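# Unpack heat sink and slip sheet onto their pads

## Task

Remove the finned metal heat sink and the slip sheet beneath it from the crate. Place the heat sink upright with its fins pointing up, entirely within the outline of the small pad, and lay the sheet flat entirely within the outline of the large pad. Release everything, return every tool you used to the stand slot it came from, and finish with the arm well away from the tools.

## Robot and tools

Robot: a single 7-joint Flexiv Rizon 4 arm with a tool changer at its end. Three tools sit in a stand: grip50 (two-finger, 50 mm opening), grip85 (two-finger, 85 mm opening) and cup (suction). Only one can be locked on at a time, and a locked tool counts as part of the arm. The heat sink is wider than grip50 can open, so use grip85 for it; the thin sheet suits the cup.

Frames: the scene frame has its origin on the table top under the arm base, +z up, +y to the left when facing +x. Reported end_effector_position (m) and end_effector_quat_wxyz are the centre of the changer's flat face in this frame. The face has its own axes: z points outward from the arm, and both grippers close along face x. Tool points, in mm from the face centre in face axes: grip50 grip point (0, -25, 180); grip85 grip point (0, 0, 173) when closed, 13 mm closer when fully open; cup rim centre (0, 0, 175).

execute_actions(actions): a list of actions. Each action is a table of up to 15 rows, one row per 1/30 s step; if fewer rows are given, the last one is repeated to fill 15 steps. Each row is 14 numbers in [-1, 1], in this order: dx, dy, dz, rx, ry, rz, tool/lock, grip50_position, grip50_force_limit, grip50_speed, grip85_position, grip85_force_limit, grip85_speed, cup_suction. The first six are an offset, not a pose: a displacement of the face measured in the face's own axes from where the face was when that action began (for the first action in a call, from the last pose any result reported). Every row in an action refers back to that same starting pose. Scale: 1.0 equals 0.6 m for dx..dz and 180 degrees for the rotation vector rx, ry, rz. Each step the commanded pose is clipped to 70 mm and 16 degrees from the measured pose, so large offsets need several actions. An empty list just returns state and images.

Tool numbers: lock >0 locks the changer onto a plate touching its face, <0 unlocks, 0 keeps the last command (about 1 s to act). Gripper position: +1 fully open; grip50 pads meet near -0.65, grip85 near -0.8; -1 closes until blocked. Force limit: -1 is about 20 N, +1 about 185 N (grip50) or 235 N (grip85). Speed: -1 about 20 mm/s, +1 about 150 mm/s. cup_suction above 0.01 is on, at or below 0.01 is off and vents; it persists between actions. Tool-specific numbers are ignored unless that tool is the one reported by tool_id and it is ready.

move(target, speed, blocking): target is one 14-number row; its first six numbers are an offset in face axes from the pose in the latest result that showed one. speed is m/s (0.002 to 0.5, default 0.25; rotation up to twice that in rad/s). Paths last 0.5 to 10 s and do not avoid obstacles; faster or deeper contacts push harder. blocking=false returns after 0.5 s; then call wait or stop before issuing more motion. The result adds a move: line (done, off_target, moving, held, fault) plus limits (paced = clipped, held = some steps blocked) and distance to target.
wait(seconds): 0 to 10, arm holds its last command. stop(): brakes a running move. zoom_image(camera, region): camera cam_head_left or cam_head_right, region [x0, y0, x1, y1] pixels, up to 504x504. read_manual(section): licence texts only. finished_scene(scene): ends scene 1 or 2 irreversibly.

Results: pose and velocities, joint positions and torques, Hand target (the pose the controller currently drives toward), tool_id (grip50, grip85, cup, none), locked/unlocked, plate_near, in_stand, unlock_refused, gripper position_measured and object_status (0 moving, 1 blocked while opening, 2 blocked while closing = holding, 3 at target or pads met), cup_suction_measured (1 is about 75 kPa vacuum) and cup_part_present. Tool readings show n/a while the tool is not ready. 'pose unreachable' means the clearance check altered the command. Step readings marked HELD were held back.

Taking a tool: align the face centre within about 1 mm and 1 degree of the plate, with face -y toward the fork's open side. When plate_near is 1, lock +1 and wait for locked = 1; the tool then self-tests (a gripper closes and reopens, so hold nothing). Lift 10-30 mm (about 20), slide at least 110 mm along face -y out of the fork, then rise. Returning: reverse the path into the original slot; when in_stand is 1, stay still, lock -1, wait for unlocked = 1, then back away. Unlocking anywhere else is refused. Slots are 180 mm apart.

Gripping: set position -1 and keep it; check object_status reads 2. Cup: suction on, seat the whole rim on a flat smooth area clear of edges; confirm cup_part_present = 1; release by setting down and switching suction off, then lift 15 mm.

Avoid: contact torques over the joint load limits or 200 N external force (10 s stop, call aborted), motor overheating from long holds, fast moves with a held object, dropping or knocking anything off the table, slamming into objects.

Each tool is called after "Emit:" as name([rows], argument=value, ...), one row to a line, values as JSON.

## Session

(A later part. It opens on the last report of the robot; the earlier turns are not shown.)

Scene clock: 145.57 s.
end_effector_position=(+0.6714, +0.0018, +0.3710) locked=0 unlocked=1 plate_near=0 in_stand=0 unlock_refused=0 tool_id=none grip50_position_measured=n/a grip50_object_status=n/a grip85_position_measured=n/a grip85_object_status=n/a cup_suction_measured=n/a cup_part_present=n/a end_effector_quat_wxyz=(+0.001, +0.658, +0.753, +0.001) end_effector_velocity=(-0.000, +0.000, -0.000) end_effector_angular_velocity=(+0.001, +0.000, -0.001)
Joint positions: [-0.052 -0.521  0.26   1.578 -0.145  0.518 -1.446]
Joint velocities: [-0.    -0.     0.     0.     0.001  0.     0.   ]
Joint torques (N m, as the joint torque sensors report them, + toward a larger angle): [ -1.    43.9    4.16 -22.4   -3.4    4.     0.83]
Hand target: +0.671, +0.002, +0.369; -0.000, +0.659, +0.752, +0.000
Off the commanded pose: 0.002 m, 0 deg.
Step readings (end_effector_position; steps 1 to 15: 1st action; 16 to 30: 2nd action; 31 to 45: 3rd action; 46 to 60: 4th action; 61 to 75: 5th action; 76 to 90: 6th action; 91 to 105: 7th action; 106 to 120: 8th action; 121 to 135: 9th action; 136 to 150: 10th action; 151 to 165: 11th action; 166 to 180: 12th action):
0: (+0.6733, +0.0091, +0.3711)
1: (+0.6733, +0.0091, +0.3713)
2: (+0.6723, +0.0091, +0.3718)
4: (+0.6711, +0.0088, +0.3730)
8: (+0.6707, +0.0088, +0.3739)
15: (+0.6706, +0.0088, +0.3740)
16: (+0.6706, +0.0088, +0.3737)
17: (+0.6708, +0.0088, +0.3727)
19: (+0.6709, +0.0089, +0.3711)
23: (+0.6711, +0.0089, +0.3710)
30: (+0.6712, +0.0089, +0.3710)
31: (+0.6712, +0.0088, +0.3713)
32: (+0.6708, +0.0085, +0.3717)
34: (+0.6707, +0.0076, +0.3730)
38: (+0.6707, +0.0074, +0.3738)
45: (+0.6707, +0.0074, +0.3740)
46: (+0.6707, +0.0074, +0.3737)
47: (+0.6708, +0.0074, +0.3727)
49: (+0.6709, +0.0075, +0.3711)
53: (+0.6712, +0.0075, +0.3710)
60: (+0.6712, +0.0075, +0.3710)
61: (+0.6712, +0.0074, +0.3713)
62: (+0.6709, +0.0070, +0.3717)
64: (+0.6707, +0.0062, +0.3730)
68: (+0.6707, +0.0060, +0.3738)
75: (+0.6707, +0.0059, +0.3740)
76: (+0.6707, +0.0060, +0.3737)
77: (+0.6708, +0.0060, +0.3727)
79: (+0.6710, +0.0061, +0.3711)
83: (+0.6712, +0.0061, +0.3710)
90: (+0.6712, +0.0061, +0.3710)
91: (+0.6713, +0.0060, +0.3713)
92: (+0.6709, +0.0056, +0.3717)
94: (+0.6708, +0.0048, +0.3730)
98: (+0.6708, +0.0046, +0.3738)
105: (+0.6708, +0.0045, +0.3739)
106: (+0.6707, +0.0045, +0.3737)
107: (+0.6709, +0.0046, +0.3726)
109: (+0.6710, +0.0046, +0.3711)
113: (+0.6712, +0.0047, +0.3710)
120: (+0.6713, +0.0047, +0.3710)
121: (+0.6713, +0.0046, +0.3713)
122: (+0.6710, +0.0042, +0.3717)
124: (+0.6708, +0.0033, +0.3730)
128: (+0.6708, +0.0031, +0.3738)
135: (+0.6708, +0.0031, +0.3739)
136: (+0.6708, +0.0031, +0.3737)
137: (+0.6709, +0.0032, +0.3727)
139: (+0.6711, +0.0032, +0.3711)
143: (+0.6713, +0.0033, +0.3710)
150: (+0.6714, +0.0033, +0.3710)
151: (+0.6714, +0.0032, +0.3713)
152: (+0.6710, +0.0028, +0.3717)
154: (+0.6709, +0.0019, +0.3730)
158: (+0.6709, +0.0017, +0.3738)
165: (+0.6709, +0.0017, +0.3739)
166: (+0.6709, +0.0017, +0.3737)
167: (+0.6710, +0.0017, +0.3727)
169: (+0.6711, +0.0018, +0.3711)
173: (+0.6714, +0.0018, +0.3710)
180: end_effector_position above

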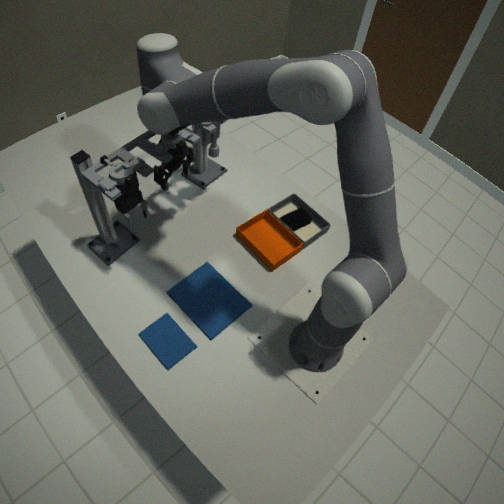

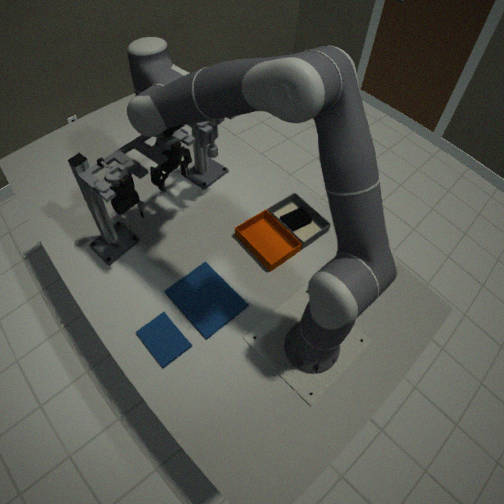

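Emit:
execute_actions([
  [[0.0055,-0.0012,-0.005,0.0012,0.0003,0.001,0,0,0,0,0,0,0,0]],
  [[0,0,0.008,0,0,0,0,0,0,0,0,0,0,0]],
])

Emit:
execute_actions([
  [[0.002,-0.0012,-0.005,0.0012,0.0003,0,0,0,0,0,0,0,0,0]],
  [[0,0,0.008,0,0,0,0,0,0,0,0,0,0,0]],
])

Emit:
execute_actions([
  [[0,0.0012,-0.005,0.0012,0.0003,0,0,0,0,0,0,0,0,0]],
  [[0,0,0.008,0,0,0,0,0,0,0,0,0,0,0]],
])

Emit:
execute_actions([
  [[-0.004,-0.0012,-0.005,0.0012,0.0003,0,0,0,0,0,0,0,0,0]],
  [[0,0,0.008,0,0,0,0,0,0,0,0,0,0,0]],
])

Emit:
execute_actions([
  [[0.002,-0.005,-0.005,0.0012,0.0003,0,0,0,0,0,0,0,0,0]],
  [[0,0,0.008,0,0,0,0,0,0,0,0,0,0,0]],
])

Scene clock: 147.27 s.
end_effector_position=(+0.6709, +0.0049, +0.3710) locked=0 unlocked=1 plate_near=0 in_stand=0 unlock_refused=0 tool_id=none grip50_position_measured=n/a grip50_object_status=n/a grip85_position_measured=n/a grip85_object_status=n/a cup_suction_measured=n/a cup_part_present=n/a end_effector_quat_wxyz=(+0.001, +0.659, +0.752, +0.001) end_effector_velocity=(+0.000, -0.000, +0.000) end_effector_angular_velocity=(-0.001, -0.001, +0.000)
Joint positions: [-0.048 -0.52   0.261  1.58  -0.145  0.518 -1.439]
Joint velocities: [-0.     0.     0.    -0.    -0.001  0.     0.   ]
Joint torques (N m, as the joint torque sensors report them, + toward a larger angle): [ -1.32  43.7    4.23 -22.28  -3.25   4.02   0.81]
Hand target: +0.670, +0.005, +0.369; -0.000, +0.659, +0.752, +0.000
Off the commanded pose: 0.002 m, 0 deg.
Step readings (end_effector_position; steps 1 to 15: 1st action; 16 to 30: 2nd action):
0: (+0.6714, +0.0018, +0.3710)
1: (+0.6714, +0.0020, +0.3713)
2: (+0.6709, +0.0025, +0.3717)
4: (+0.6704, +0.0041, +0.3730)
8: (+0.6704, +0.0046, +0.3738)
15: (+0.6703, +0.0047, +0.3739)
16: (+0.6703, +0.0047, +0.3737)
17: (+0.6704, +0.0048, +0.3727)
19: (+0.6705, +0.0049, +0.3711)
23: (+0.6708, +0.0049, +0.3710)
30: end_effector_position above

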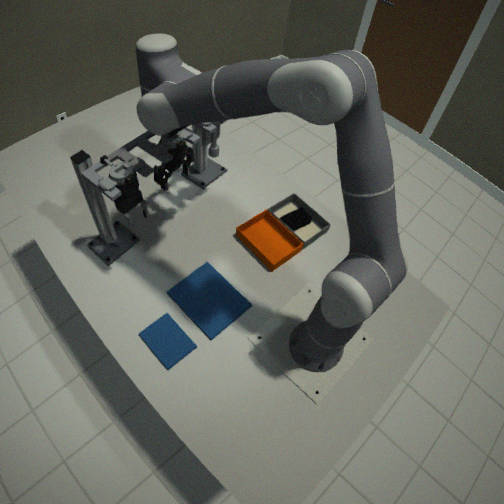

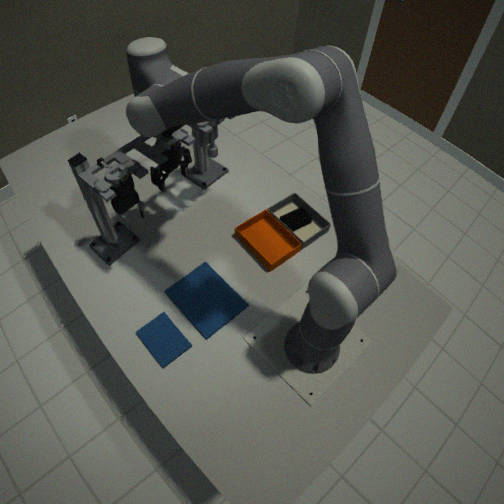

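Scene clock: 148.27 s.
end_effector_position=(+0.6706, +0.0059, +0.3710) locked=0 unlocked=1 plate_near=0 in_stand=0 unlock_refused=0 tool_id=none grip50_position_measured=n/a grip50_object_status=n/a grip85_position_measured=n/a grip85_object_status=n/a cup_suction_measured=n/a cup_part_present=n/a end_effector_quat_wxyz=(+0.001, +0.659, +0.752, +0.001) end_effector_velocity=(-0.000, -0.000, -0.000) end_effector_angular_velocity=(+0.000, +0.001, -0.001)
Joint positions: [-0.048 -0.52   0.262  1.581 -0.146  0.518 -1.438]
Joint velocities: [-0.    -0.    -0.     0.     0.001 -0.     0.   ]
Joint torques (N m, as the joint torque sensors report them, + toward a larger angle): [ -1.23  43.55   4.25 -22.32  -3.23   4.1    0.86]
Hand target: +0.670, +0.006, +0.369; -0.001, +0.659, +0.752, +0.000
Off the commanded pose: 0.002 m, 0 deg.
Step readings (end_effector_position; steps 1 to 15: 1st action; 16 to 30: 2nd action):
0: (+0.6709, +0.0049, +0.3710)
1: (+0.6709, +0.0049, +0.3713)
2: (+0.6704, +0.0050, +0.3717)
4: (+0.6701, +0.0055, +0.3730)
8: (+0.6701, +0.0057, +0.3738)
15: (+0.6700, +0.0057, +0.3739)
16: (+0.6700, +0.0057, +0.3737)
17: (+0.6701, +0.0058, +0.3726)
19: (+0.6703, +0.0059, +0.3711)
23: (+0.6705, +0.0059, +0.3710)
30: end_effector_position above

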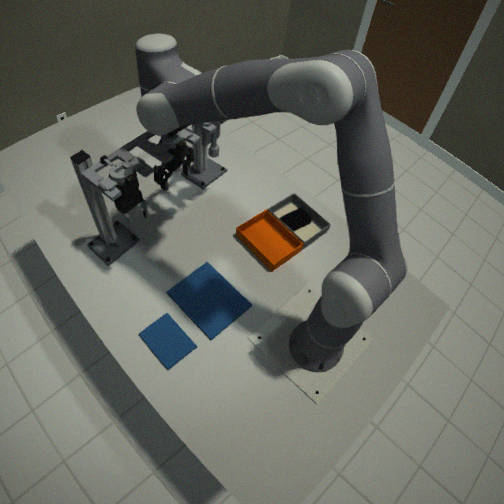

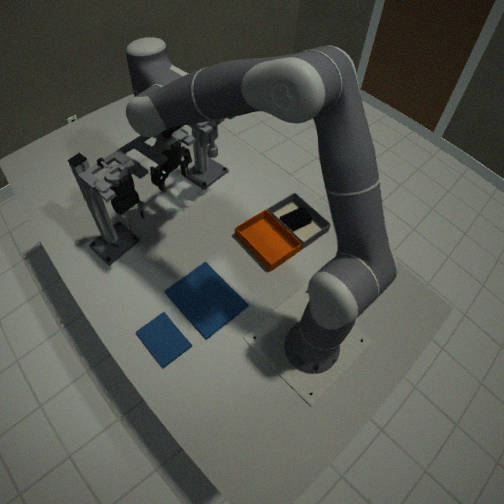

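Scene clock: 149.27 s.
end_effector_position=(+0.6719, +0.0061, +0.3710) locked=0 unlocked=1 plate_near=0 in_stand=0 unlock_refused=0 tool_id=none grip50_position_measured=n/a grip50_object_status=n/a grip85_position_measured=n/a grip85_object_status=n/a cup_suction_measured=n/a cup_part_present=n/a end_effector_quat_wxyz=(+0.001, +0.659, +0.752, +0.001) end_effector_velocity=(+0.000, +0.000, +0.000) end_effector_angular_velocity=(-0.001, -0.000, +0.001)
Joint positions: [-0.048 -0.523  0.263  1.576 -0.146  0.516 -1.438]
Joint velocities: [ 0.    -0.     0.    -0.    -0.001 -0.     0.   ]
Joint torques (N m, as the joint torque sensors report them, + toward a larger angle): [ -1.28  43.75   4.53 -22.31  -3.29   4.05   0.88]
Hand target: +0.671, +0.006, +0.369; -0.001, +0.659, +0.752, +0.000
Off the commanded pose: 0.002 m, 0 deg.
Step readings (end_effector_position; steps 1 to 15: 1st action; 16 to 30: 2nd action):
0: (+0.6706, +0.0059, +0.3710)
1: (+0.6707, +0.0059, +0.3712)
2: (+0.6707, +0.0059, +0.3717)
4: (+0.6710, +0.0059, +0.3731)
8: (+0.6713, +0.0059, +0.3738)
15: (+0.6713, +0.0059, +0.3739)
16: (+0.6713, +0.0059, +0.3737)
17: (+0.6714, +0.0060, +0.3727)
19: (+0.6715, +0.0060, +0.3711)
23: (+0.6718, +0.0061, +0.3710)
30: end_effector_position above

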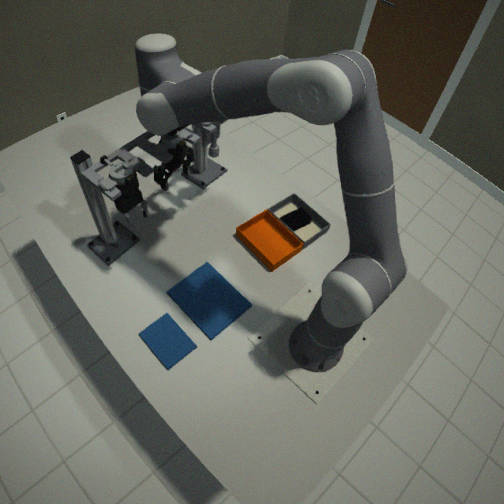

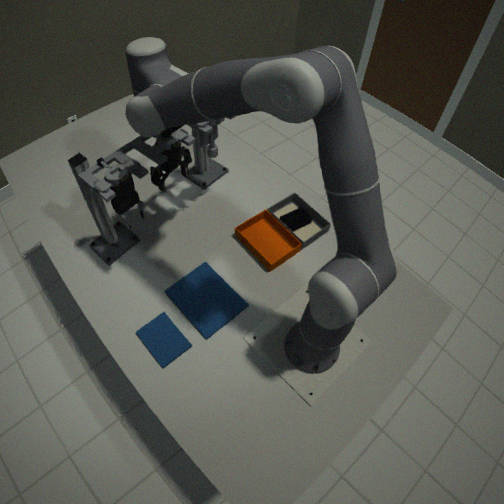

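Scene clock: 150.27 s.
end_effector_position=(+0.6720, +0.0038, +0.3710) locked=0 unlocked=1 plate_near=0 in_stand=0 unlock_refused=0 tool_id=none grip50_position_measured=n/a grip50_object_status=n/a grip85_position_measured=n/a grip85_object_status=n/a cup_suction_measured=n/a cup_part_present=n/a end_effector_quat_wxyz=(+0.001, +0.659, +0.752, +0.001) end_effector_velocity=(+0.000, +0.000, +0.000) end_effector_angular_velocity=(+0.000, -0.001, -0.000)
Joint positions: [-0.051 -0.523  0.262  1.575 -0.146  0.516 -1.442]
Joint velocities: [ 0.  0.  0. -0.  0.  0.  0.]
Joint torques (N m, as the joint torque sensors report them, + toward a larger angle): [ -1.01  43.85   4.31 -22.42  -3.29   3.93   0.68]
Hand target: +0.671, +0.004, +0.369; -0.001, +0.659, +0.752, +0.000
Off the commanded pose: 0.002 m, 0 deg.
Step readings (end_effector_position; steps 1 to 15: 1st action; 16 to 30: 2nd action):
0: (+0.6719, +0.0061, +0.3710)
1: (+0.6719, +0.0059, +0.3713)
2: (+0.6716, +0.0053, +0.3717)
4: (+0.6715, +0.0041, +0.3730)
8: (+0.6715, +0.0037, +0.3738)
15: (+0.6715, +0.0036, +0.3739)
16: (+0.6715, +0.0036, +0.3737)
17: (+0.6716, +0.0037, +0.3727)
19: (+0.6717, +0.0037, +0.3711)
23: (+0.6720, +0.0038, +0.3710)
30: end_effector_position above

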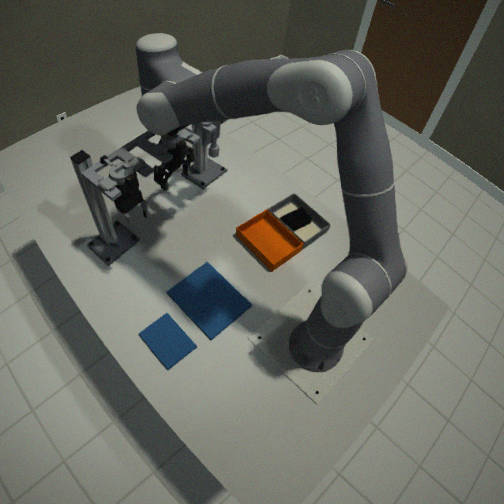

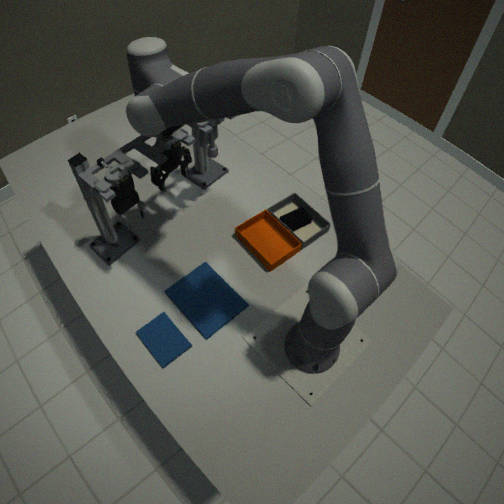

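Scene clock: 151.27 s.
end_effector_position=(+0.6695, +0.0047, +0.3710) locked=0 unlocked=1 plate_near=0 in_stand=0 unlock_refused=0 tool_id=none grip50_position_measured=n/a grip50_object_status=n/a grip85_position_measured=n/a grip85_object_status=n/a cup_suction_measured=n/a cup_part_present=n/a end_effector_quat_wxyz=(+0.000, +0.658, +0.753, +0.001) end_effector_velocity=(+0.000, -0.000, +0.000) end_effector_angular_velocity=(-0.001, -0.000, +0.000)
Joint positions: [-0.051 -0.518  0.264  1.584 -0.145  0.519 -1.441]
Joint velocities: [-0.     0.    -0.     0.    -0.001  0.     0.   ]
Joint torques (N m, as the joint torque sensors report them, + toward a larger angle): [ -1.33  43.71   4.22 -22.57  -3.34   4.17   0.79]
Hand target: +0.669, +0.005, +0.369; -0.001, +0.659, +0.753, +0.000
Off the commanded pose: 0.002 m, 0 deg.
Step readings (end_effector_position; steps 1 to 15: 1st action; 16 to 30: 2nd action):
0: (+0.6720, +0.0038, +0.3710)
1: (+0.6720, +0.0038, +0.3712)
2: (+0.6709, +0.0039, +0.3717)
4: (+0.6696, +0.0044, +0.3731)
8: (+0.6691, +0.0045, +0.3739)
15: (+0.6690, +0.0045, +0.3740)
16: (+0.6690, +0.0045, +0.3737)
17: (+0.6691, +0.0046, +0.3727)
19: (+0.6692, +0.0046, +0.3711)
23: (+0.6695, +0.0047, +0.3711)
30: end_effector_position above

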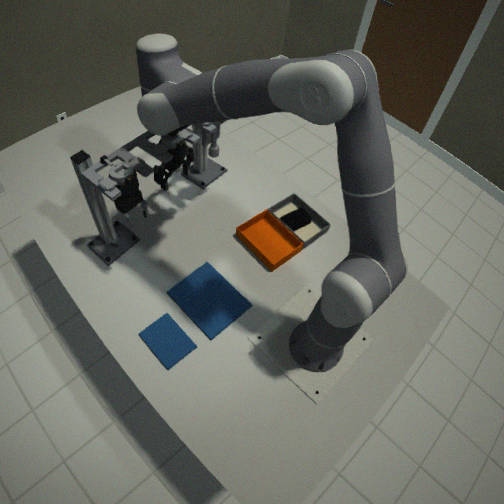

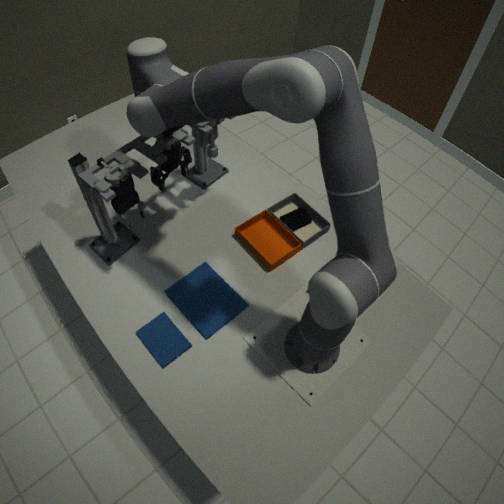

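Emit:
execute_actions([
  [[0.0007,0.0032,-0.005,0.0012,0.0003,0.009,0,0,0,0,0,0,0,0]],
  [[0,0,0.008,0,0,0,0,0,0,0,0,0,0,0]],
])

Emit:
execute_actions([
  [[0,-0.001,-0.005,0.0012,0.0003,-0.0165,0,0,0,0,0,0,0,0]],
  [[0,0,0.008,0,0,0,0,0,0,0,0,0,0,0]],
])

Emit:
execute_actions([
  [[0,-0.001,-0.005,-0.007,0.0003,0.008,0,0,0,0,0,0,0,0]],
  [[0,0,0.008,0,0,0,0,0,0,0,0,0,0,0]],
])

Emit:
execute_actions([
  [[0,-0.001,-0.005,0.0175,0.0003,0,0,0,0,0,0,0,0,0]],
  [[0,0,0.008,0,0,0,0,0,0,0,0,0,0,0]],
])

Emit:
execute_actions([
  [[0,-0.001,-0.005,-0.007,0.0085,0,0,0,0,0,0,0,0,0]],
  [[0,0,0.008,0,0,0,0,0,0,0,0,0,0,0]],
])

Emit:
execute_actions([
  [[0,-0.001,-0.005,0.0012,-0.016,0,0,0,0,0,0,0,0,0]],
  [[0,0,0.008,0,0,0,0,0,0,0,0,0,0,0]],
])

Scene clock: 152.87 s.
end_effector_position=(+0.6719, +0.0054, +0.3711) locked=0 unlocked=1 plate_near=0 in_stand=0 unlock_refused=0 tool_id=none grip50_position_measured=n/a grip50_object_status=n/a grip85_position_measured=n/a grip85_object_status=n/a cup_suction_measured=n/a cup_part_present=n/a end_effector_quat_wxyz=(+0.000, +0.668, +0.744, +0.001) end_effector_velocity=(-0.000, -0.000, -0.000) end_effector_angular_velocity=(-0.000, +0.001, -0.000)
Joint positions: [-0.046 -0.522  0.26   1.575 -0.144  0.515 -1.415]
Joint velocities: [-0.  0. -0.  0.  0. -0.  0.]
Joint torques (N m, as the joint torque sensors report them, + toward a larger angle): [ -1.18  44.67   4.3  -22.86  -3.35   4.18   0.73]
Hand target: +0.671, +0.005, +0.369; -0.001, +0.669, +0.744, +0.000
Off the commanded pose: 0.002 m, 0 deg.
Step readings (end_effector_position; steps 1 to 15: 1st action; 16 to 30: 2nd action):
0: (+0.6695, +0.0047, +0.3710)
1: (+0.6696, +0.0047, +0.3712)
2: (+0.6701, +0.0048, +0.3717)
4: (+0.6708, +0.0052, +0.3732)
8: (+0.6713, +0.0053, +0.3740)
15: (+0.6714, +0.0053, +0.3741)
16: (+0.6714, +0.0053, +0.3738)
17: (+0.6715, +0.0053, +0.3728)
19: (+0.6716, +0.0054, +0.3711)
23: (+0.6718, +0.0054, +0.3711)
30: end_effector_position above

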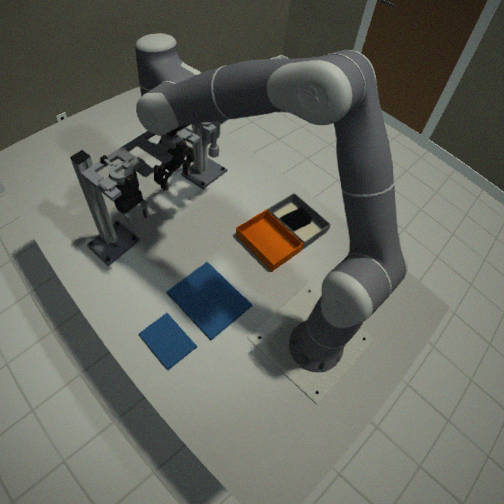

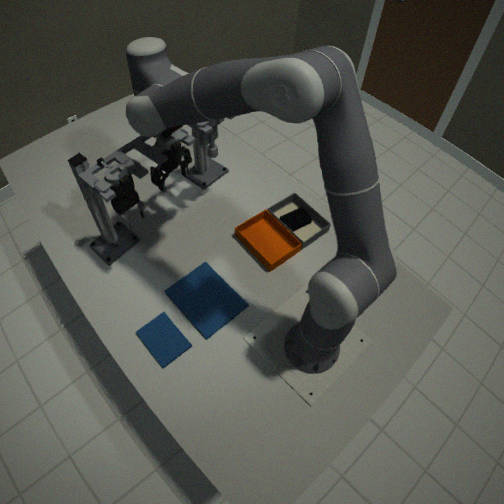

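Scene clock: 153.87 s.
end_effector_position=(+0.6718, +0.0055, +0.3710) locked=0 unlocked=1 plate_near=0 in_stand=0 unlock_refused=0 tool_id=none grip50_position_measured=n/a grip50_object_status=n/a grip85_position_measured=n/a grip85_object_status=n/a cup_suction_measured=n/a cup_part_present=n/a end_effector_quat_wxyz=(+0.000, +0.649, +0.761, +0.001) end_effector_velocity=(-0.000, -0.000, -0.000) end_effector_angular_velocity=(+0.001, +0.001, -0.001)
Joint positions: [-0.053 -0.524  0.268  1.575 -0.148  0.515 -1.464]
Joint velocities: [-0.     0.    -0.     0.     0.001 -0.     0.   ]
Joint torques (N m, as the joint torque sensors report them, + toward a larger angle): [ -1.06  44.24   4.28 -22.42  -3.34   3.99   0.85]
Hand target: +0.671, +0.005, +0.369; -0.001, +0.649, +0.761, +0.000
Off the commanded pose: 0.002 m, 0 deg.
Step readings (end_effector_position; steps 1 to 15: 1st action; 16 to 30: 2nd action):
0: (+0.6719, +0.0054, +0.3711)
1: (+0.6719, +0.0054, +0.3711)
2: (+0.6717, +0.0055, +0.3715)
4: (+0.6713, +0.0054, +0.3729)
8: (+0.6713, +0.0054, +0.3738)
15: (+0.6713, +0.0054, +0.3740)
16: (+0.6713, +0.0054, +0.3737)
17: (+0.6714, +0.0054, +0.3727)
19: (+0.6715, +0.0055, +0.3711)
23: (+0.6718, +0.0055, +0.3710)
30: end_effector_position above

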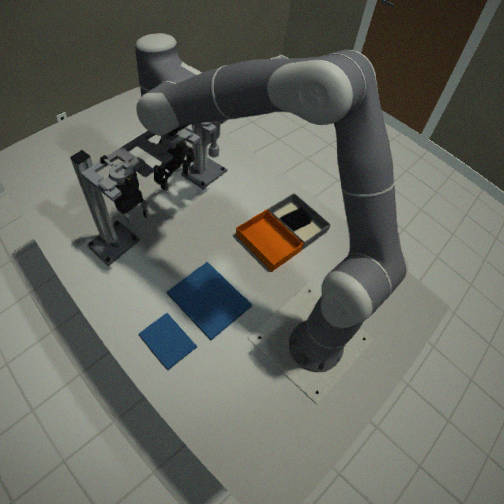

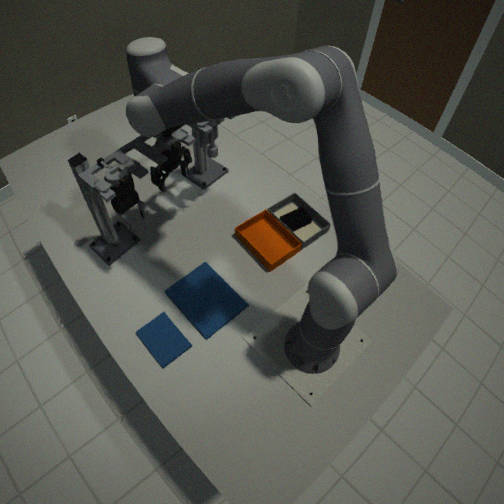

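Scene clock: 154.87 s.
end_effector_position=(+0.6719, +0.0056, +0.3712) locked=0 unlocked=1 plate_near=0 in_stand=0 unlock_refused=0 tool_id=none grip50_position_measured=n/a grip50_object_status=n/a grip85_position_measured=n/a grip85_object_status=n/a cup_suction_measured=n/a cup_part_present=n/a end_effector_quat_wxyz=(+0.008, +0.658, +0.753, +0.011) end_effector_velocity=(+0.000, +0.000, +0.000) end_effector_angular_velocity=(-0.000, -0.000, +0.000)
Joint positions: [-0.053 -0.517  0.265  1.593 -0.149  0.552 -1.439]
Joint velocities: [ 0. -0. -0. -0. -0.  0.  0.]
Joint torques (N m, as the joint torque sensors report them, + toward a larger angle): [ -1.21  42.3    4.25 -22.21  -3.28   4.13   0.85]
Hand target: +0.671, +0.006, +0.369; +0.007, +0.658, +0.753, +0.010
Off the commanded pose: 0.002 m, 0 deg.
Step readings (end_effector_position; steps 1 to 15: 1st action; 16 to 30: 2nd action):
0: (+0.6718, +0.0055, +0.3710)
1: (+0.6718, +0.0055, +0.3712)
2: (+0.6714, +0.0055, +0.3716)
4: (+0.6713, +0.0054, +0.3731)
8: (+0.6712, +0.0054, +0.3739)
15: (+0.6712, +0.0055, +0.3740)
16: (+0.6712, +0.0055, +0.3737)
17: (+0.6714, +0.0055, +0.3727)
19: (+0.6716, +0.0056, +0.3712)
23: (+0.6718, +0.0056, +0.3712)
30: end_effector_position above

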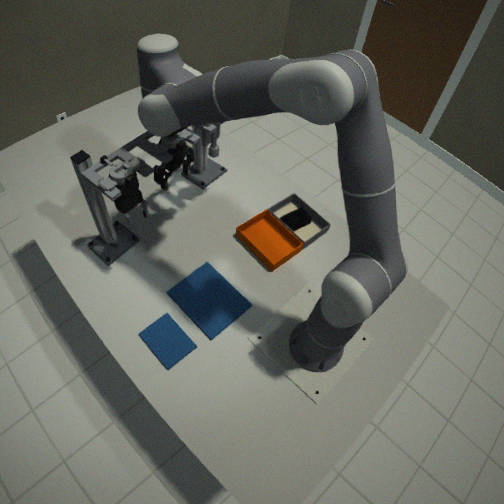

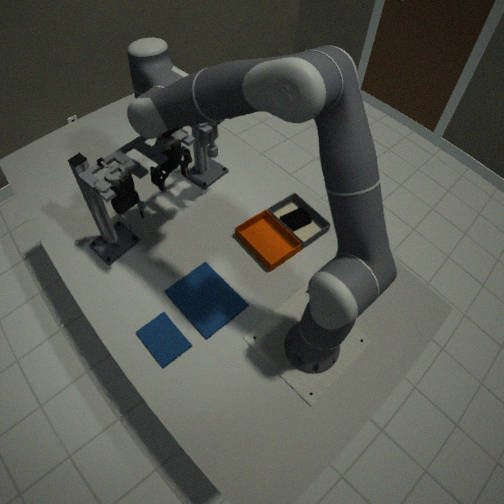

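Scene clock: 155.87 s.
end_effector_position=(+0.6715, +0.0054, +0.3710) locked=0 unlocked=1 plate_near=0 in_stand=0 unlock_refused=0 tool_id=none grip50_position_measured=n/a grip50_object_status=n/a grip85_position_measured=n/a grip85_object_status=n/a cup_suction_measured=n/a cup_part_present=n/a end_effector_quat_wxyz=(-0.009, +0.658, +0.753, -0.008) end_effector_velocity=(+0.000, -0.000, +0.000) end_effector_angular_velocity=(+0.000, -0.000, -0.000)
Joint positions: [-0.05  -0.53   0.267  1.555 -0.143  0.475 -1.443]
Joint velocities: [ 0. -0. -0. -0.  0.  0.  0.]
Joint torques (N m, as the joint torque sensors report them, + toward a larger angle): [ -0.97  45.97   4.33 -23.32  -3.61   4.2    0.93]
Hand target: +0.671, +0.005, +0.369; -0.010, +0.658, +0.753, -0.009
Off the commanded pose: 0.002 m, 0 deg.
Step readings (end_effector_position; steps 1 to 15: 1st action; 16 to 30: 2nd action):
0: (+0.6719, +0.0056, +0.3712)
1: (+0.6719, +0.0056, +0.3713)
2: (+0.6719, +0.0056, +0.3716)
4: (+0.6710, +0.0052, +0.3729)
8: (+0.6712, +0.0052, +0.3741)
15: (+0.6712, +0.0052, +0.3742)
16: (+0.6712, +0.0052, +0.3739)
17: (+0.6713, +0.0053, +0.3729)
19: (+0.6713, +0.0054, +0.3711)
23: (+0.6715, +0.0054, +0.3710)
30: end_effector_position above

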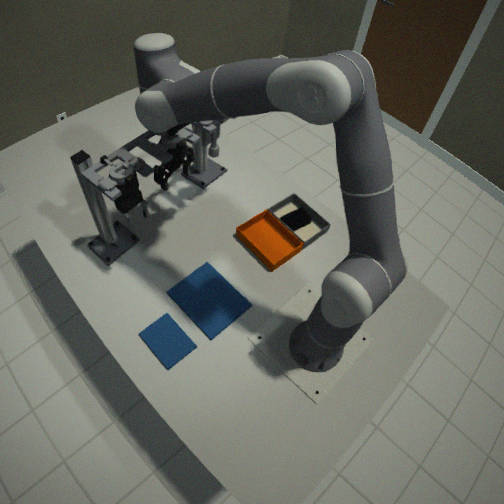

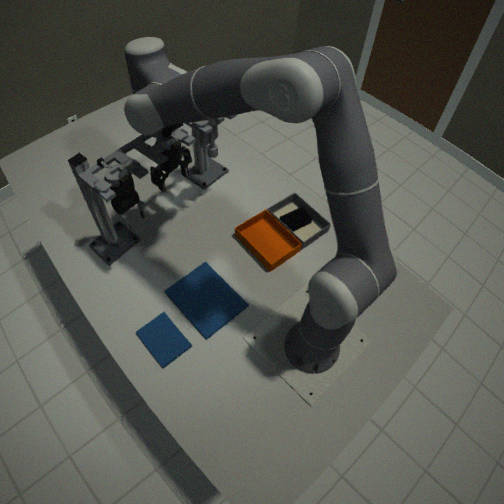

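Scene clock: 156.87 s.
end_effector_position=(+0.6716, +0.0055, +0.3712) locked=0 unlocked=1 plate_near=0 in_stand=0 unlock_refused=0 tool_id=none grip50_position_measured=n/a grip50_object_status=n/a grip85_position_measured=n/a grip85_object_status=n/a cup_suction_measured=n/a cup_part_present=n/a end_effector_quat_wxyz=(-0.010, +0.658, +0.753, +0.010) end_effector_velocity=(-0.000, -0.000, -0.000) end_effector_angular_velocity=(-0.000, +0.001, -0.000)
Joint positions: [-0.063 -0.526  0.277  1.565 -0.122  0.508 -1.456]
Joint velocities: [-0.     0.    -0.     0.001  0.    -0.     0.   ]
Joint torques (N m, as the joint torque sensors report them, + toward a larger angle): [ -1.23  42.59   4.68 -21.68  -3.21   3.99   0.88]
Hand target: +0.671, +0.005, +0.369; -0.012, +0.658, +0.753, +0.008
Off the commanded pose: 0.002 m, 0 deg.
Step readings (end_effector_position; steps 1 to 15: 1st action; 16 to 30: 2nd action):
0: (+0.6715, +0.0054, +0.3710)
1: (+0.6715, +0.0053, +0.3711)
2: (+0.6712, +0.0056, +0.3716)
4: (+0.6711, +0.0052, +0.3731)
8: (+0.6710, +0.0052, +0.3738)
15: (+0.6710, +0.0053, +0.3739)
16: (+0.6710, +0.0053, +0.3737)
17: (+0.6711, +0.0054, +0.3726)
19: (+0.6713, +0.0055, +0.3713)
23: (+0.6715, +0.0055, +0.3713)
30: end_effector_position above

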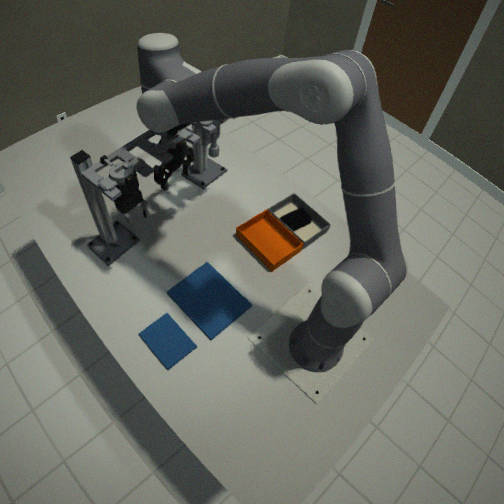

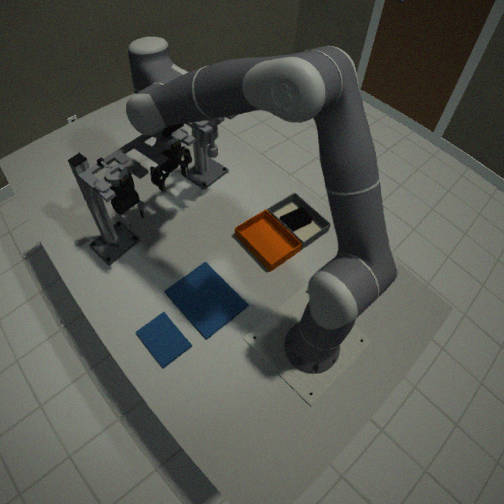

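Scene clock: 157.87 s.
end_effector_position=(+0.6715, +0.0054, +0.3712) locked=0 unlocked=1 plate_near=0 in_stand=0 unlock_refused=0 tool_id=none grip50_position_measured=n/a grip50_object_status=n/a grip85_position_measured=n/a grip85_object_status=n/a cup_suction_measured=n/a cup_part_present=n/a end_effector_quat_wxyz=(+0.008, +0.657, +0.753, -0.007) end_effector_velocity=(-0.000, -0.000, -0.000) end_effector_angular_velocity=(+0.001, +0.001, -0.001)
Joint positions: [-0.043 -0.521  0.259  1.582 -0.169  0.516 -1.427]
Joint velocities: [-0.     0.    -0.     0.     0.001 -0.     0.   ]
Joint torques (N m, as the joint torque sensors report them, + toward a larger angle): [ -0.84  43.93   4.   -22.54  -3.47   4.01   0.9 ]
Hand target: +0.671, +0.005, +0.369; +0.007, +0.658, +0.753, -0.008
Off the commanded pose: 0.002 m, 0 deg.
Step readings (end_effector_position; steps 1 to 15: 1st action; 16 to 30: 2nd action):
0: (+0.6716, +0.0055, +0.3712)
1: (+0.6716, +0.0055, +0.3713)
2: (+0.6713, +0.0050, +0.3717)
4: (+0.6711, +0.0055, +0.3732)
8: (+0.6711, +0.0055, +0.3741)
15: (+0.6710, +0.0054, +0.3742)
16: (+0.6710, +0.0054, +0.3739)
17: (+0.6712, +0.0054, +0.3729)
19: (+0.6713, +0.0054, +0.3713)
23: (+0.6715, +0.0054, +0.3712)
30: end_effector_position above

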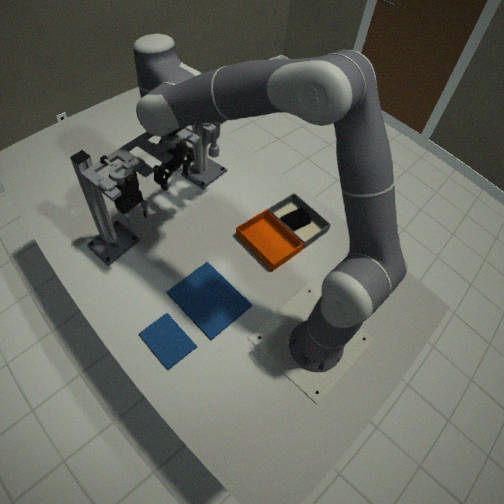

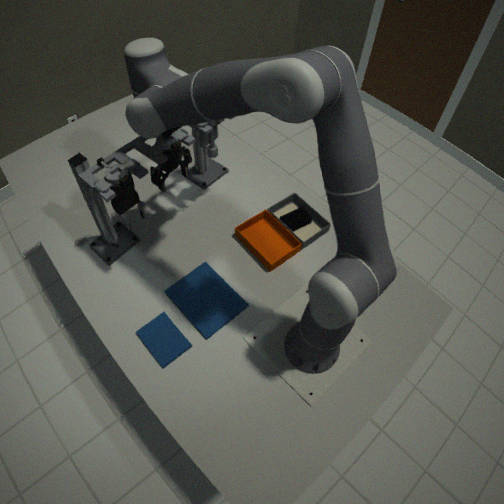

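Emit:
execute_actions([
  [[0,-0.006,-0.005,0.001,0.0068,0.0015,0,0,0,0,0,0,0,0]],
  [[0,0,0.008,0,0,0,0,0,0,0,0,0,0,0]],
  [[0,-0.0035,-0.005,0.0012,0.0003,0,0,0,0,0,0,0,0,0]],
  [[0,0,0.008,0,0,0,0,0,0,0,0,0,0,0]],
  [[0,-0.0035,-0.005,0.0012,0.0003,0,0,0,0,0,0,0,0,0]],
  [[0,0,0.008,0,0,0,0,0,0,0,0,0,0,0]],
  [[0,-0.0035,-0.005,0.0012,0.0003,0,0,0,0,0,0,0,0,0]],
  [[0,0,0.008,0,0,0,0,0,0,0,0,0,0,0]],
  [[0,-0.0035,-0.005,0.0012,0.0003,0,0,0,0,0,0,0,0,0]],
  [[0,0,0.008,0,0,0,0,0,0,0,0,0,0,0]],
  [[0,-0.0035,-0.005,0.0012,0.0003,0,0,0,0,0,0,0,0,0]],
  [[0,0,0.008,0,0,0,0,0,0,0,0,0,0,0]],
])

Scene clock: 164.30 s.
end_effector_position=(+0.6610, +0.0045, +0.3710) locked=0 unlocked=1 plate_near=0 in_stand=0 unlock_refused=0 tool_id=none grip50_position_measured=n/a grip50_object_status=n/a grip85_position_measured=n/a grip85_object_status=n/a cup_suction_measured=n/a cup_part_present=n/a end_effector_quat_wxyz=(+0.000, +0.658, +0.753, -0.000) end_effector_velocity=(+0.000, +0.000, -0.000) end_effector_angular_velocity=(+0.000, -0.000, -0.000)
Joint positions: [-0.058 -0.5    0.271  1.612 -0.146  0.526 -1.437]
Joint velocities: [ 0. -0. -0.  0.  0.  0.  0.]
Joint torques (N m, as the joint torque sensors report them, + toward a larger angle): [ -0.81  42.35   4.19 -22.32  -3.34   3.96   0.83]
Hand target: +0.660, +0.004, +0.369; -0.001, +0.659, +0.752, -0.001
Off the commanded pose: 0.002 m, 0 deg.
Step readings (end_effector_position; steps 1 to 15: 1st action; 16 to 30: 2nd action; 31 to 45: 3rd action; 46 to 60: 4th action; 61 to 75: 5th action; 76 to 90: 6th action; 91 to 105: 7th action; 106 to 120: 8th action; 121 to 135: 9th action; 136 to 150: 10th action; 151 to 165: 11th action; 166 to 180: 12th action):
0: (+0.6715, +0.0054, +0.3712)
1: (+0.6715, +0.0054, +0.3714)
2: (+0.6702, +0.0055, +0.3719)
4: (+0.6687, +0.0050, +0.3732)
8: (+0.6682, +0.0050, +0.3740)
15: (+0.6680, +0.0050, +0.3741)
16: (+0.6680, +0.0050, +0.3739)
17: (+0.6681, +0.0051, +0.3728)
19: (+0.6682, +0.0051, +0.3711)
23: (+0.6684, +0.0051, +0.3711)
30: (+0.6685, +0.0051, +0.3710)
31: (+0.6684, +0.0051, +0.3713)
32: (+0.6677, +0.0050, +0.3717)
34: (+0.6668, +0.0049, +0.3731)
38: (+0.6665, +0.0049, +0.3739)
45: (+0.6665, +0.0049, +0.3740)
46: (+0.6664, +0.0049, +0.3737)
47: (+0.6666, +0.0049, +0.3727)
49: (+0.6667, +0.0049, +0.3711)
53: (+0.6669, +0.0050, +0.3710)
60: (+0.6670, +0.0050, +0.3710)
61: (+0.6669, +0.0050, +0.3712)
62: (+0.6661, +0.0049, +0.3717)
64: (+0.6653, +0.0047, +0.3731)
68: (+0.6650, +0.0047, +0.3738)
75: (+0.6650, +0.0047, +0.3740)
76: (+0.6649, +0.0047, +0.3737)
77: (+0.6651, +0.0048, +0.3727)
79: (+0.6652, +0.0048, +0.3711)
83: (+0.6654, +0.0049, +0.3710)
90: (+0.6655, +0.0049, +0.3710)
91: (+0.6654, +0.0048, +0.3712)
92: (+0.6646, +0.0047, +0.3717)
94: (+0.6638, +0.0046, +0.3730)
98: (+0.6635, +0.0046, +0.3738)
105: (+0.6635, +0.0046, +0.3740)
106: (+0.6634, +0.0046, +0.3737)
107: (+0.6636, +0.0047, +0.3726)
109: (+0.6637, +0.0047, +0.3711)
113: (+0.6639, +0.0047, +0.3710)
120: (+0.6639, +0.0047, +0.3710)
121: (+0.6639, +0.0047, +0.3712)
122: (+0.6631, +0.0046, +0.3717)
124: (+0.6623, +0.0045, +0.3730)
128: (+0.6620, +0.0045, +0.3738)
135: (+0.6619, +0.0045, +0.3740)
136: (+0.6619, +0.0045, +0.3737)
137: (+0.6620, +0.0045, +0.3726)
139: (+0.6622, +0.0046, +0.3711)
143: (+0.6624, +0.0046, +0.3710)
150: (+0.6624, +0.0046, +0.3710)
151: (+0.6624, +0.0046, +0.3712)
152: (+0.6616, +0.0045, +0.3717)
154: (+0.6608, +0.0044, +0.3730)
158: (+0.6605, +0.0043, +0.3738)
165: (+0.6604, +0.0043, +0.3740)
166: (+0.6604, +0.0044, +0.3737)
167: (+0.6605, +0.0044, +0.3726)
169: (+0.6607, +0.0045, +0.3711)
173: (+0.6609, +0.0045, +0.3710)
180: end_effector_position above

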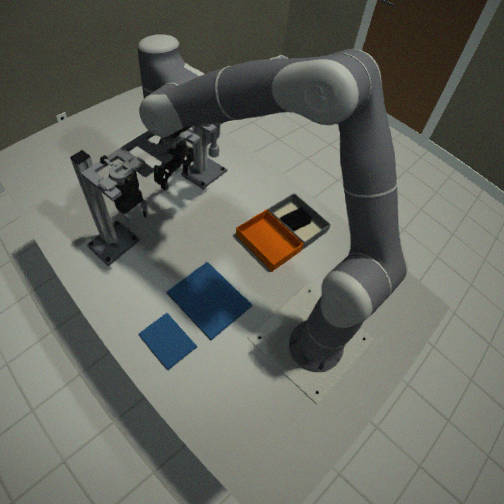

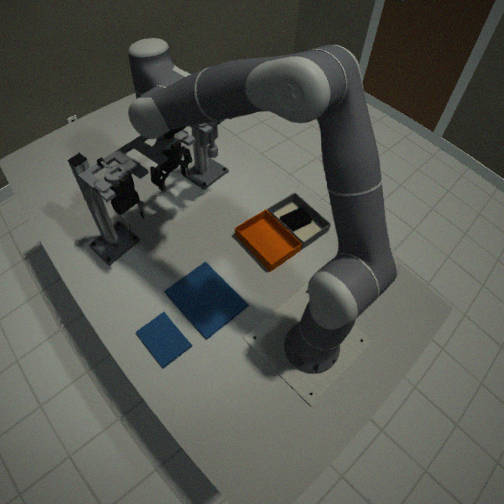

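Emit:
move(target=[0,0,-0.015,0,0,0.001,0,0,0,0,0,0,0,0], speed=0.05)

Emit:
move(target=[0.1487,-0.135,0,0,0,0,0,0,0,0,0,0,0,0], speed=0.1)

Emit:
move(target=[0,0,0.072,0,0,0,0,0,0,0,0,0,0,0], speed=0.03)

Emit:
execute_actions([
  [[0,0.004,0,0,0,0,0,0,0,0,0,0,0,0]],
  [[0,0.004,0,0,0,0,0,0,0,0,0,0,0,0]],
  [[0,0.004,0,0,0,0,0,0,0,0,0,0,0,0]],
  [[0,0.004,0,0,0,0,0,0,0,0,0,0,0,0]],
  [[0,0.004,0,0,0,0,0,0,0,0,0,0,0,0]],
  [[0,0.004,0,0,0,0,0,0,0,0,0,0,0,0]],
  [[0,0.004,0,0,0,0,0,0,0,0,0,0,0,0]],
  [[0,0.004,0,0,0,0,0,0,0,0,0,0,0,0]],
  [[0,0.004,0,0,0,0,0,0,0,0,0,0,0,0]],
  [[0,0.004,0,0,0,0,0,0,0,0,0,0,0,0]],
  [[0,0.004,0,0,0,0,0,0,0,0,0,0,0,0]],
  [[0,-0.01,0,0,0,0,0,0,0,0,0,0,0,0]],
])

Scene clock: 166.00 s.
end_effector_position=(+0.6610, +0.0044, +0.3799) locked=0 unlocked=1 plate_near=0 in_stand=0 unlock_refused=0 tool_id=none grip50_position_measured=n/a grip50_object_status=n/a grip85_position_measured=n/a grip85_object_status=n/a cup_suction_measured=n/a cup_part_present=n/a end_effector_quat_wxyz=(+0.000, +0.659, +0.752, -0.000) end_effector_velocity=(-0.000, +0.000, +0.001) end_effector_angular_velocity=(-0.000, +0.001, +0.000)
Joint positions: [-0.058 -0.49   0.272  1.601 -0.143  0.506 -1.437]
Joint velocities: [ 0.     0.001  0.    -0.001  0.    -0.003 -0.   ]
Joint torques (N m, as the joint torque sensors report them, + toward a larger angle): [ -0.53  53.72   5.35 -28.54  -4.07   3.92   0.89]
Hand target: +0.661, +0.004, +0.380; +0.000, +0.660, +0.752, -0.000
Off the commanded pose: 0.000 m, 0 deg.
move: done

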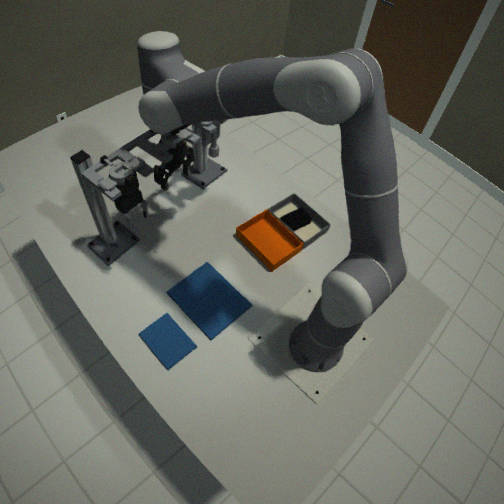

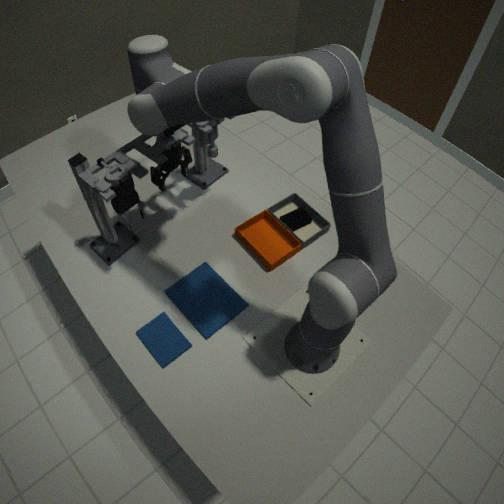

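Scene clock: 167.57 s.
end_effector_position=(+0.5694, +0.0824, +0.3801) locked=0 unlocked=1 plate_near=0 in_stand=0 unlock_refused=0 tool_id=none grip50_position_measured=n/a grip50_object_status=n/a grip85_position_measured=n/a grip85_object_status=n/a cup_suction_measured=n/a cup_part_present=n/a end_effector_quat_wxyz=(+0.000, +0.659, +0.752, -0.000) end_effector_velocity=(-0.001, +0.001, -0.000) end_effector_angular_velocity=(+0.000, -0.000, -0.000)
Joint positions: [ 0.006 -0.312  0.35   1.869 -0.125  0.594 -1.28 ]
Joint velocities: [0.001 0.002 0.001 0.004 0.001 0.002 0.002]
Joint torques (N m, as the joint torque sensors report them, + toward a larger angle): [  0.97  43.75   4.96 -26.92  -3.69   5.03   0.73]
Hand target: +0.569, +0.083, +0.380; +0.000, +0.659, +0.752, -0.000
Off the commanded pose: 0.000 m, 0 deg.
move: done

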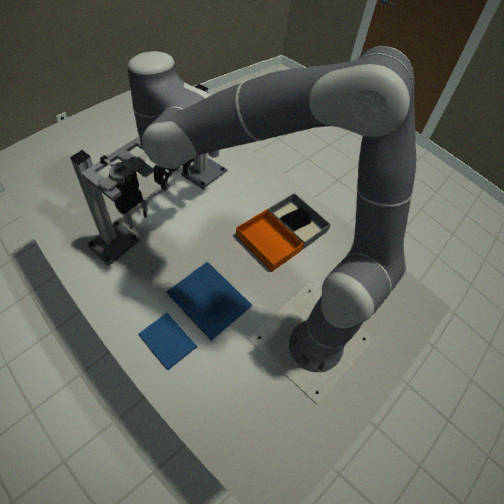

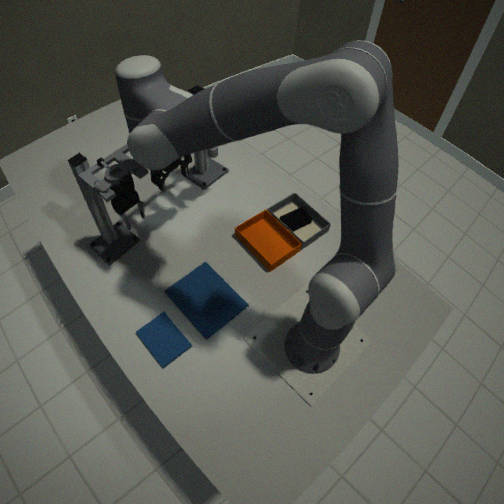

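Scene clock: 169.23 s.
end_effector_position=(+0.5713, +0.0830, +0.3414) locked=0 unlocked=1 plate_near=0 in_stand=0 unlock_refused=0 tool_id=none grip50_position_measured=n/a grip50_object_status=n/a grip85_position_measured=n/a grip85_object_status=n/a cup_suction_measured=n/a cup_part_present=n/a end_effector_quat_wxyz=(+0.003, +0.659, +0.752, +0.004) end_effector_velocity=(+0.001, +0.001, -0.000) end_effector_angular_velocity=(+0.000, -0.005, +0.001)
Joint positions: [ 0.014 -0.367  0.337  1.918 -0.157  0.705 -1.26 ]
Joint velocities: [ 0.    -0.001  0.     0.001 -0.003  0.006  0.002]
Joint torques (N m, as the joint torque sensors report them, + toward a larger angle): [-0.18 18.83  2.48 -9.79 -1.37  0.42  0.93]
Hand target: +0.569, +0.082, +0.337; +0.000, +0.659, +0.752, -0.000
Off the commanded pose: 0.005 m, 1 deg.
move: off_target

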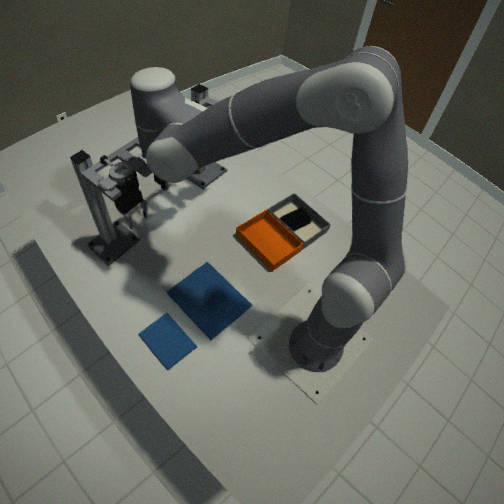

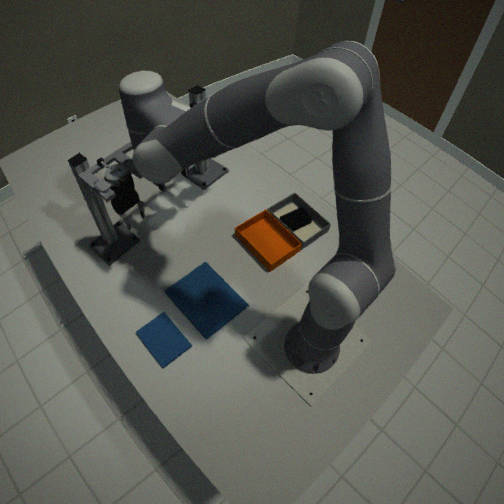

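Scene clock: 175.23 s.
end_effector_position=(+0.5860, +0.0850, +0.3423) locked=0 unlocked=1 plate_near=0 in_stand=0 unlock_refused=0 tool_id=none grip50_position_measured=n/a grip50_object_status=n/a grip85_position_measured=n/a grip85_object_status=n/a cup_suction_measured=n/a cup_part_present=n/a end_effector_quat_wxyz=(+0.000, +0.660, +0.751, +0.000) end_effector_velocity=(-0.000, -0.000, -0.000) end_effector_angular_velocity=(-0.001, +0.000, -0.000)
Joint positions: [ 0.018 -0.398  0.333  1.866 -0.161  0.674 -1.26 ]
Joint velocities: [-0.     0.    -0.     0.001 -0.    -0.     0.   ]
Joint torques (N m, as the joint torque sensors report them, + toward a larger angle): [ -0.78  47.36   5.23 -25.43  -3.37   4.86   0.7 ]
Hand target: +0.586, +0.085, +0.342; +0.000, +0.660, +0.751, +0.000
Off the commanded pose: 0.000 m, 0 deg.
Step readings (end_effector_position; steps 1 to 15: 1st action; 16 to 30: 2nd action; 31 to 45: 3rd action; 46 to 60: 4th action; 61 to 75: 5th action; 76 to 90: 6th action; 91 to 105: 7th action; 106 to 120: 8th action; 121 to 135: 9th action; 136 to 150: 10th action; 151 to 165: 11th action; 166 to 180: 12th action):
0: (+0.5713, +0.0830, +0.3414)
1: (+0.5715, +0.0831, +0.3416)
2: (+0.5723, +0.0833, +0.3419)
4: (+0.5732, +0.0834, +0.3420)
8: (+0.5738, +0.0835, +0.3420)
15: (+0.5739, +0.0835, +0.3420)
16: (+0.5740, +0.0835, +0.3421)
17: (+0.5748, +0.0836, +0.3421)
19: (+0.5757, +0.0837, +0.3421)
23: (+0.5762, +0.0838, +0.3422)
30: (+0.5763, +0.0838, +0.3422)
31: (+0.5764, +0.0838, +0.3422)
32: (+0.5772, +0.0840, +0.3422)
34: (+0.5781, +0.0841, +0.3423)
38: (+0.5786, +0.0841, +0.3422)
45: (+0.5787, +0.0841, +0.3422)
46: (+0.5788, +0.0842, +0.3423)
47: (+0.5796, +0.0843, +0.3423)
49: (+0.5805, +0.0844, +0.3424)
53: (+0.5809, +0.0845, +0.3423)
60: (+0.5810, +0.0845, +0.3423)
61: (+0.5812, +0.0845, +0.3423)
62: (+0.5819, +0.0847, +0.3424)
64: (+0.5829, +0.0847, +0.3424)
68: (+0.5833, +0.0848, +0.3424)
75: (+0.5834, +0.0848, +0.3424)
76: (+0.5836, +0.0848, +0.3424)
77: (+0.5843, +0.0850, +0.3425)
79: (+0.5853, +0.0851, +0.3425)
83: (+0.5857, +0.0851, +0.3425)
90: (+0.5858, +0.0851, +0.3425)
91: (+0.5859, +0.0852, +0.3425)
92: (+0.5867, +0.0853, +0.3425)
94: (+0.5877, +0.0854, +0.3426)
98: (+0.5881, +0.0854, +0.3426)
105: (+0.5882, +0.0855, +0.3426)
106: (+0.5883, +0.0855, +0.3426)
107: (+0.5891, +0.0856, +0.3426)
109: (+0.5900, +0.0857, +0.3427)
113: (+0.5905, +0.0858, +0.3427)
120: (+0.5905, +0.0858, +0.3427)
121: (+0.5907, +0.0858, +0.3427)
122: (+0.5914, +0.0859, +0.3427)
124: (+0.5917, +0.0858, +0.3424)
128: (+0.5917, +0.0858, +0.3424)
135: (+0.5917, +0.0858, +0.3424)
136: (+0.5918, +0.0858, +0.3424)
137: (+0.5919, +0.0858, +0.3423)
139: (+0.5919, +0.0858, +0.3423)
143: (+0.5919, +0.0858, +0.3423)
150: (+0.5919, +0.0858, +0.3423)
151: (+0.5920, +0.0858, +0.3423)
152: (+0.5919, +0.0858, +0.3423)
154: (+0.5919, +0.0858, +0.3423)
158: (+0.5919, +0.0858, +0.3423)
165: (+0.5919, +0.0858, +0.3423)
166: (+0.5918, +0.0858, +0.3423)
167: (+0.5907, +0.0856, +0.3424)
169: (+0.5880, +0.0853, +0.3425)
173: (+0.5863, +0.0851, +0.3423)
180: end_effector_position above

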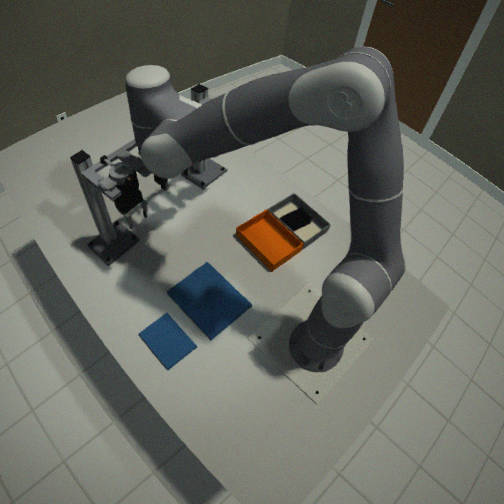

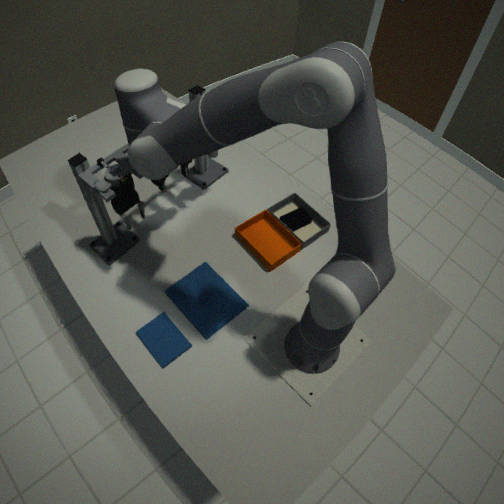

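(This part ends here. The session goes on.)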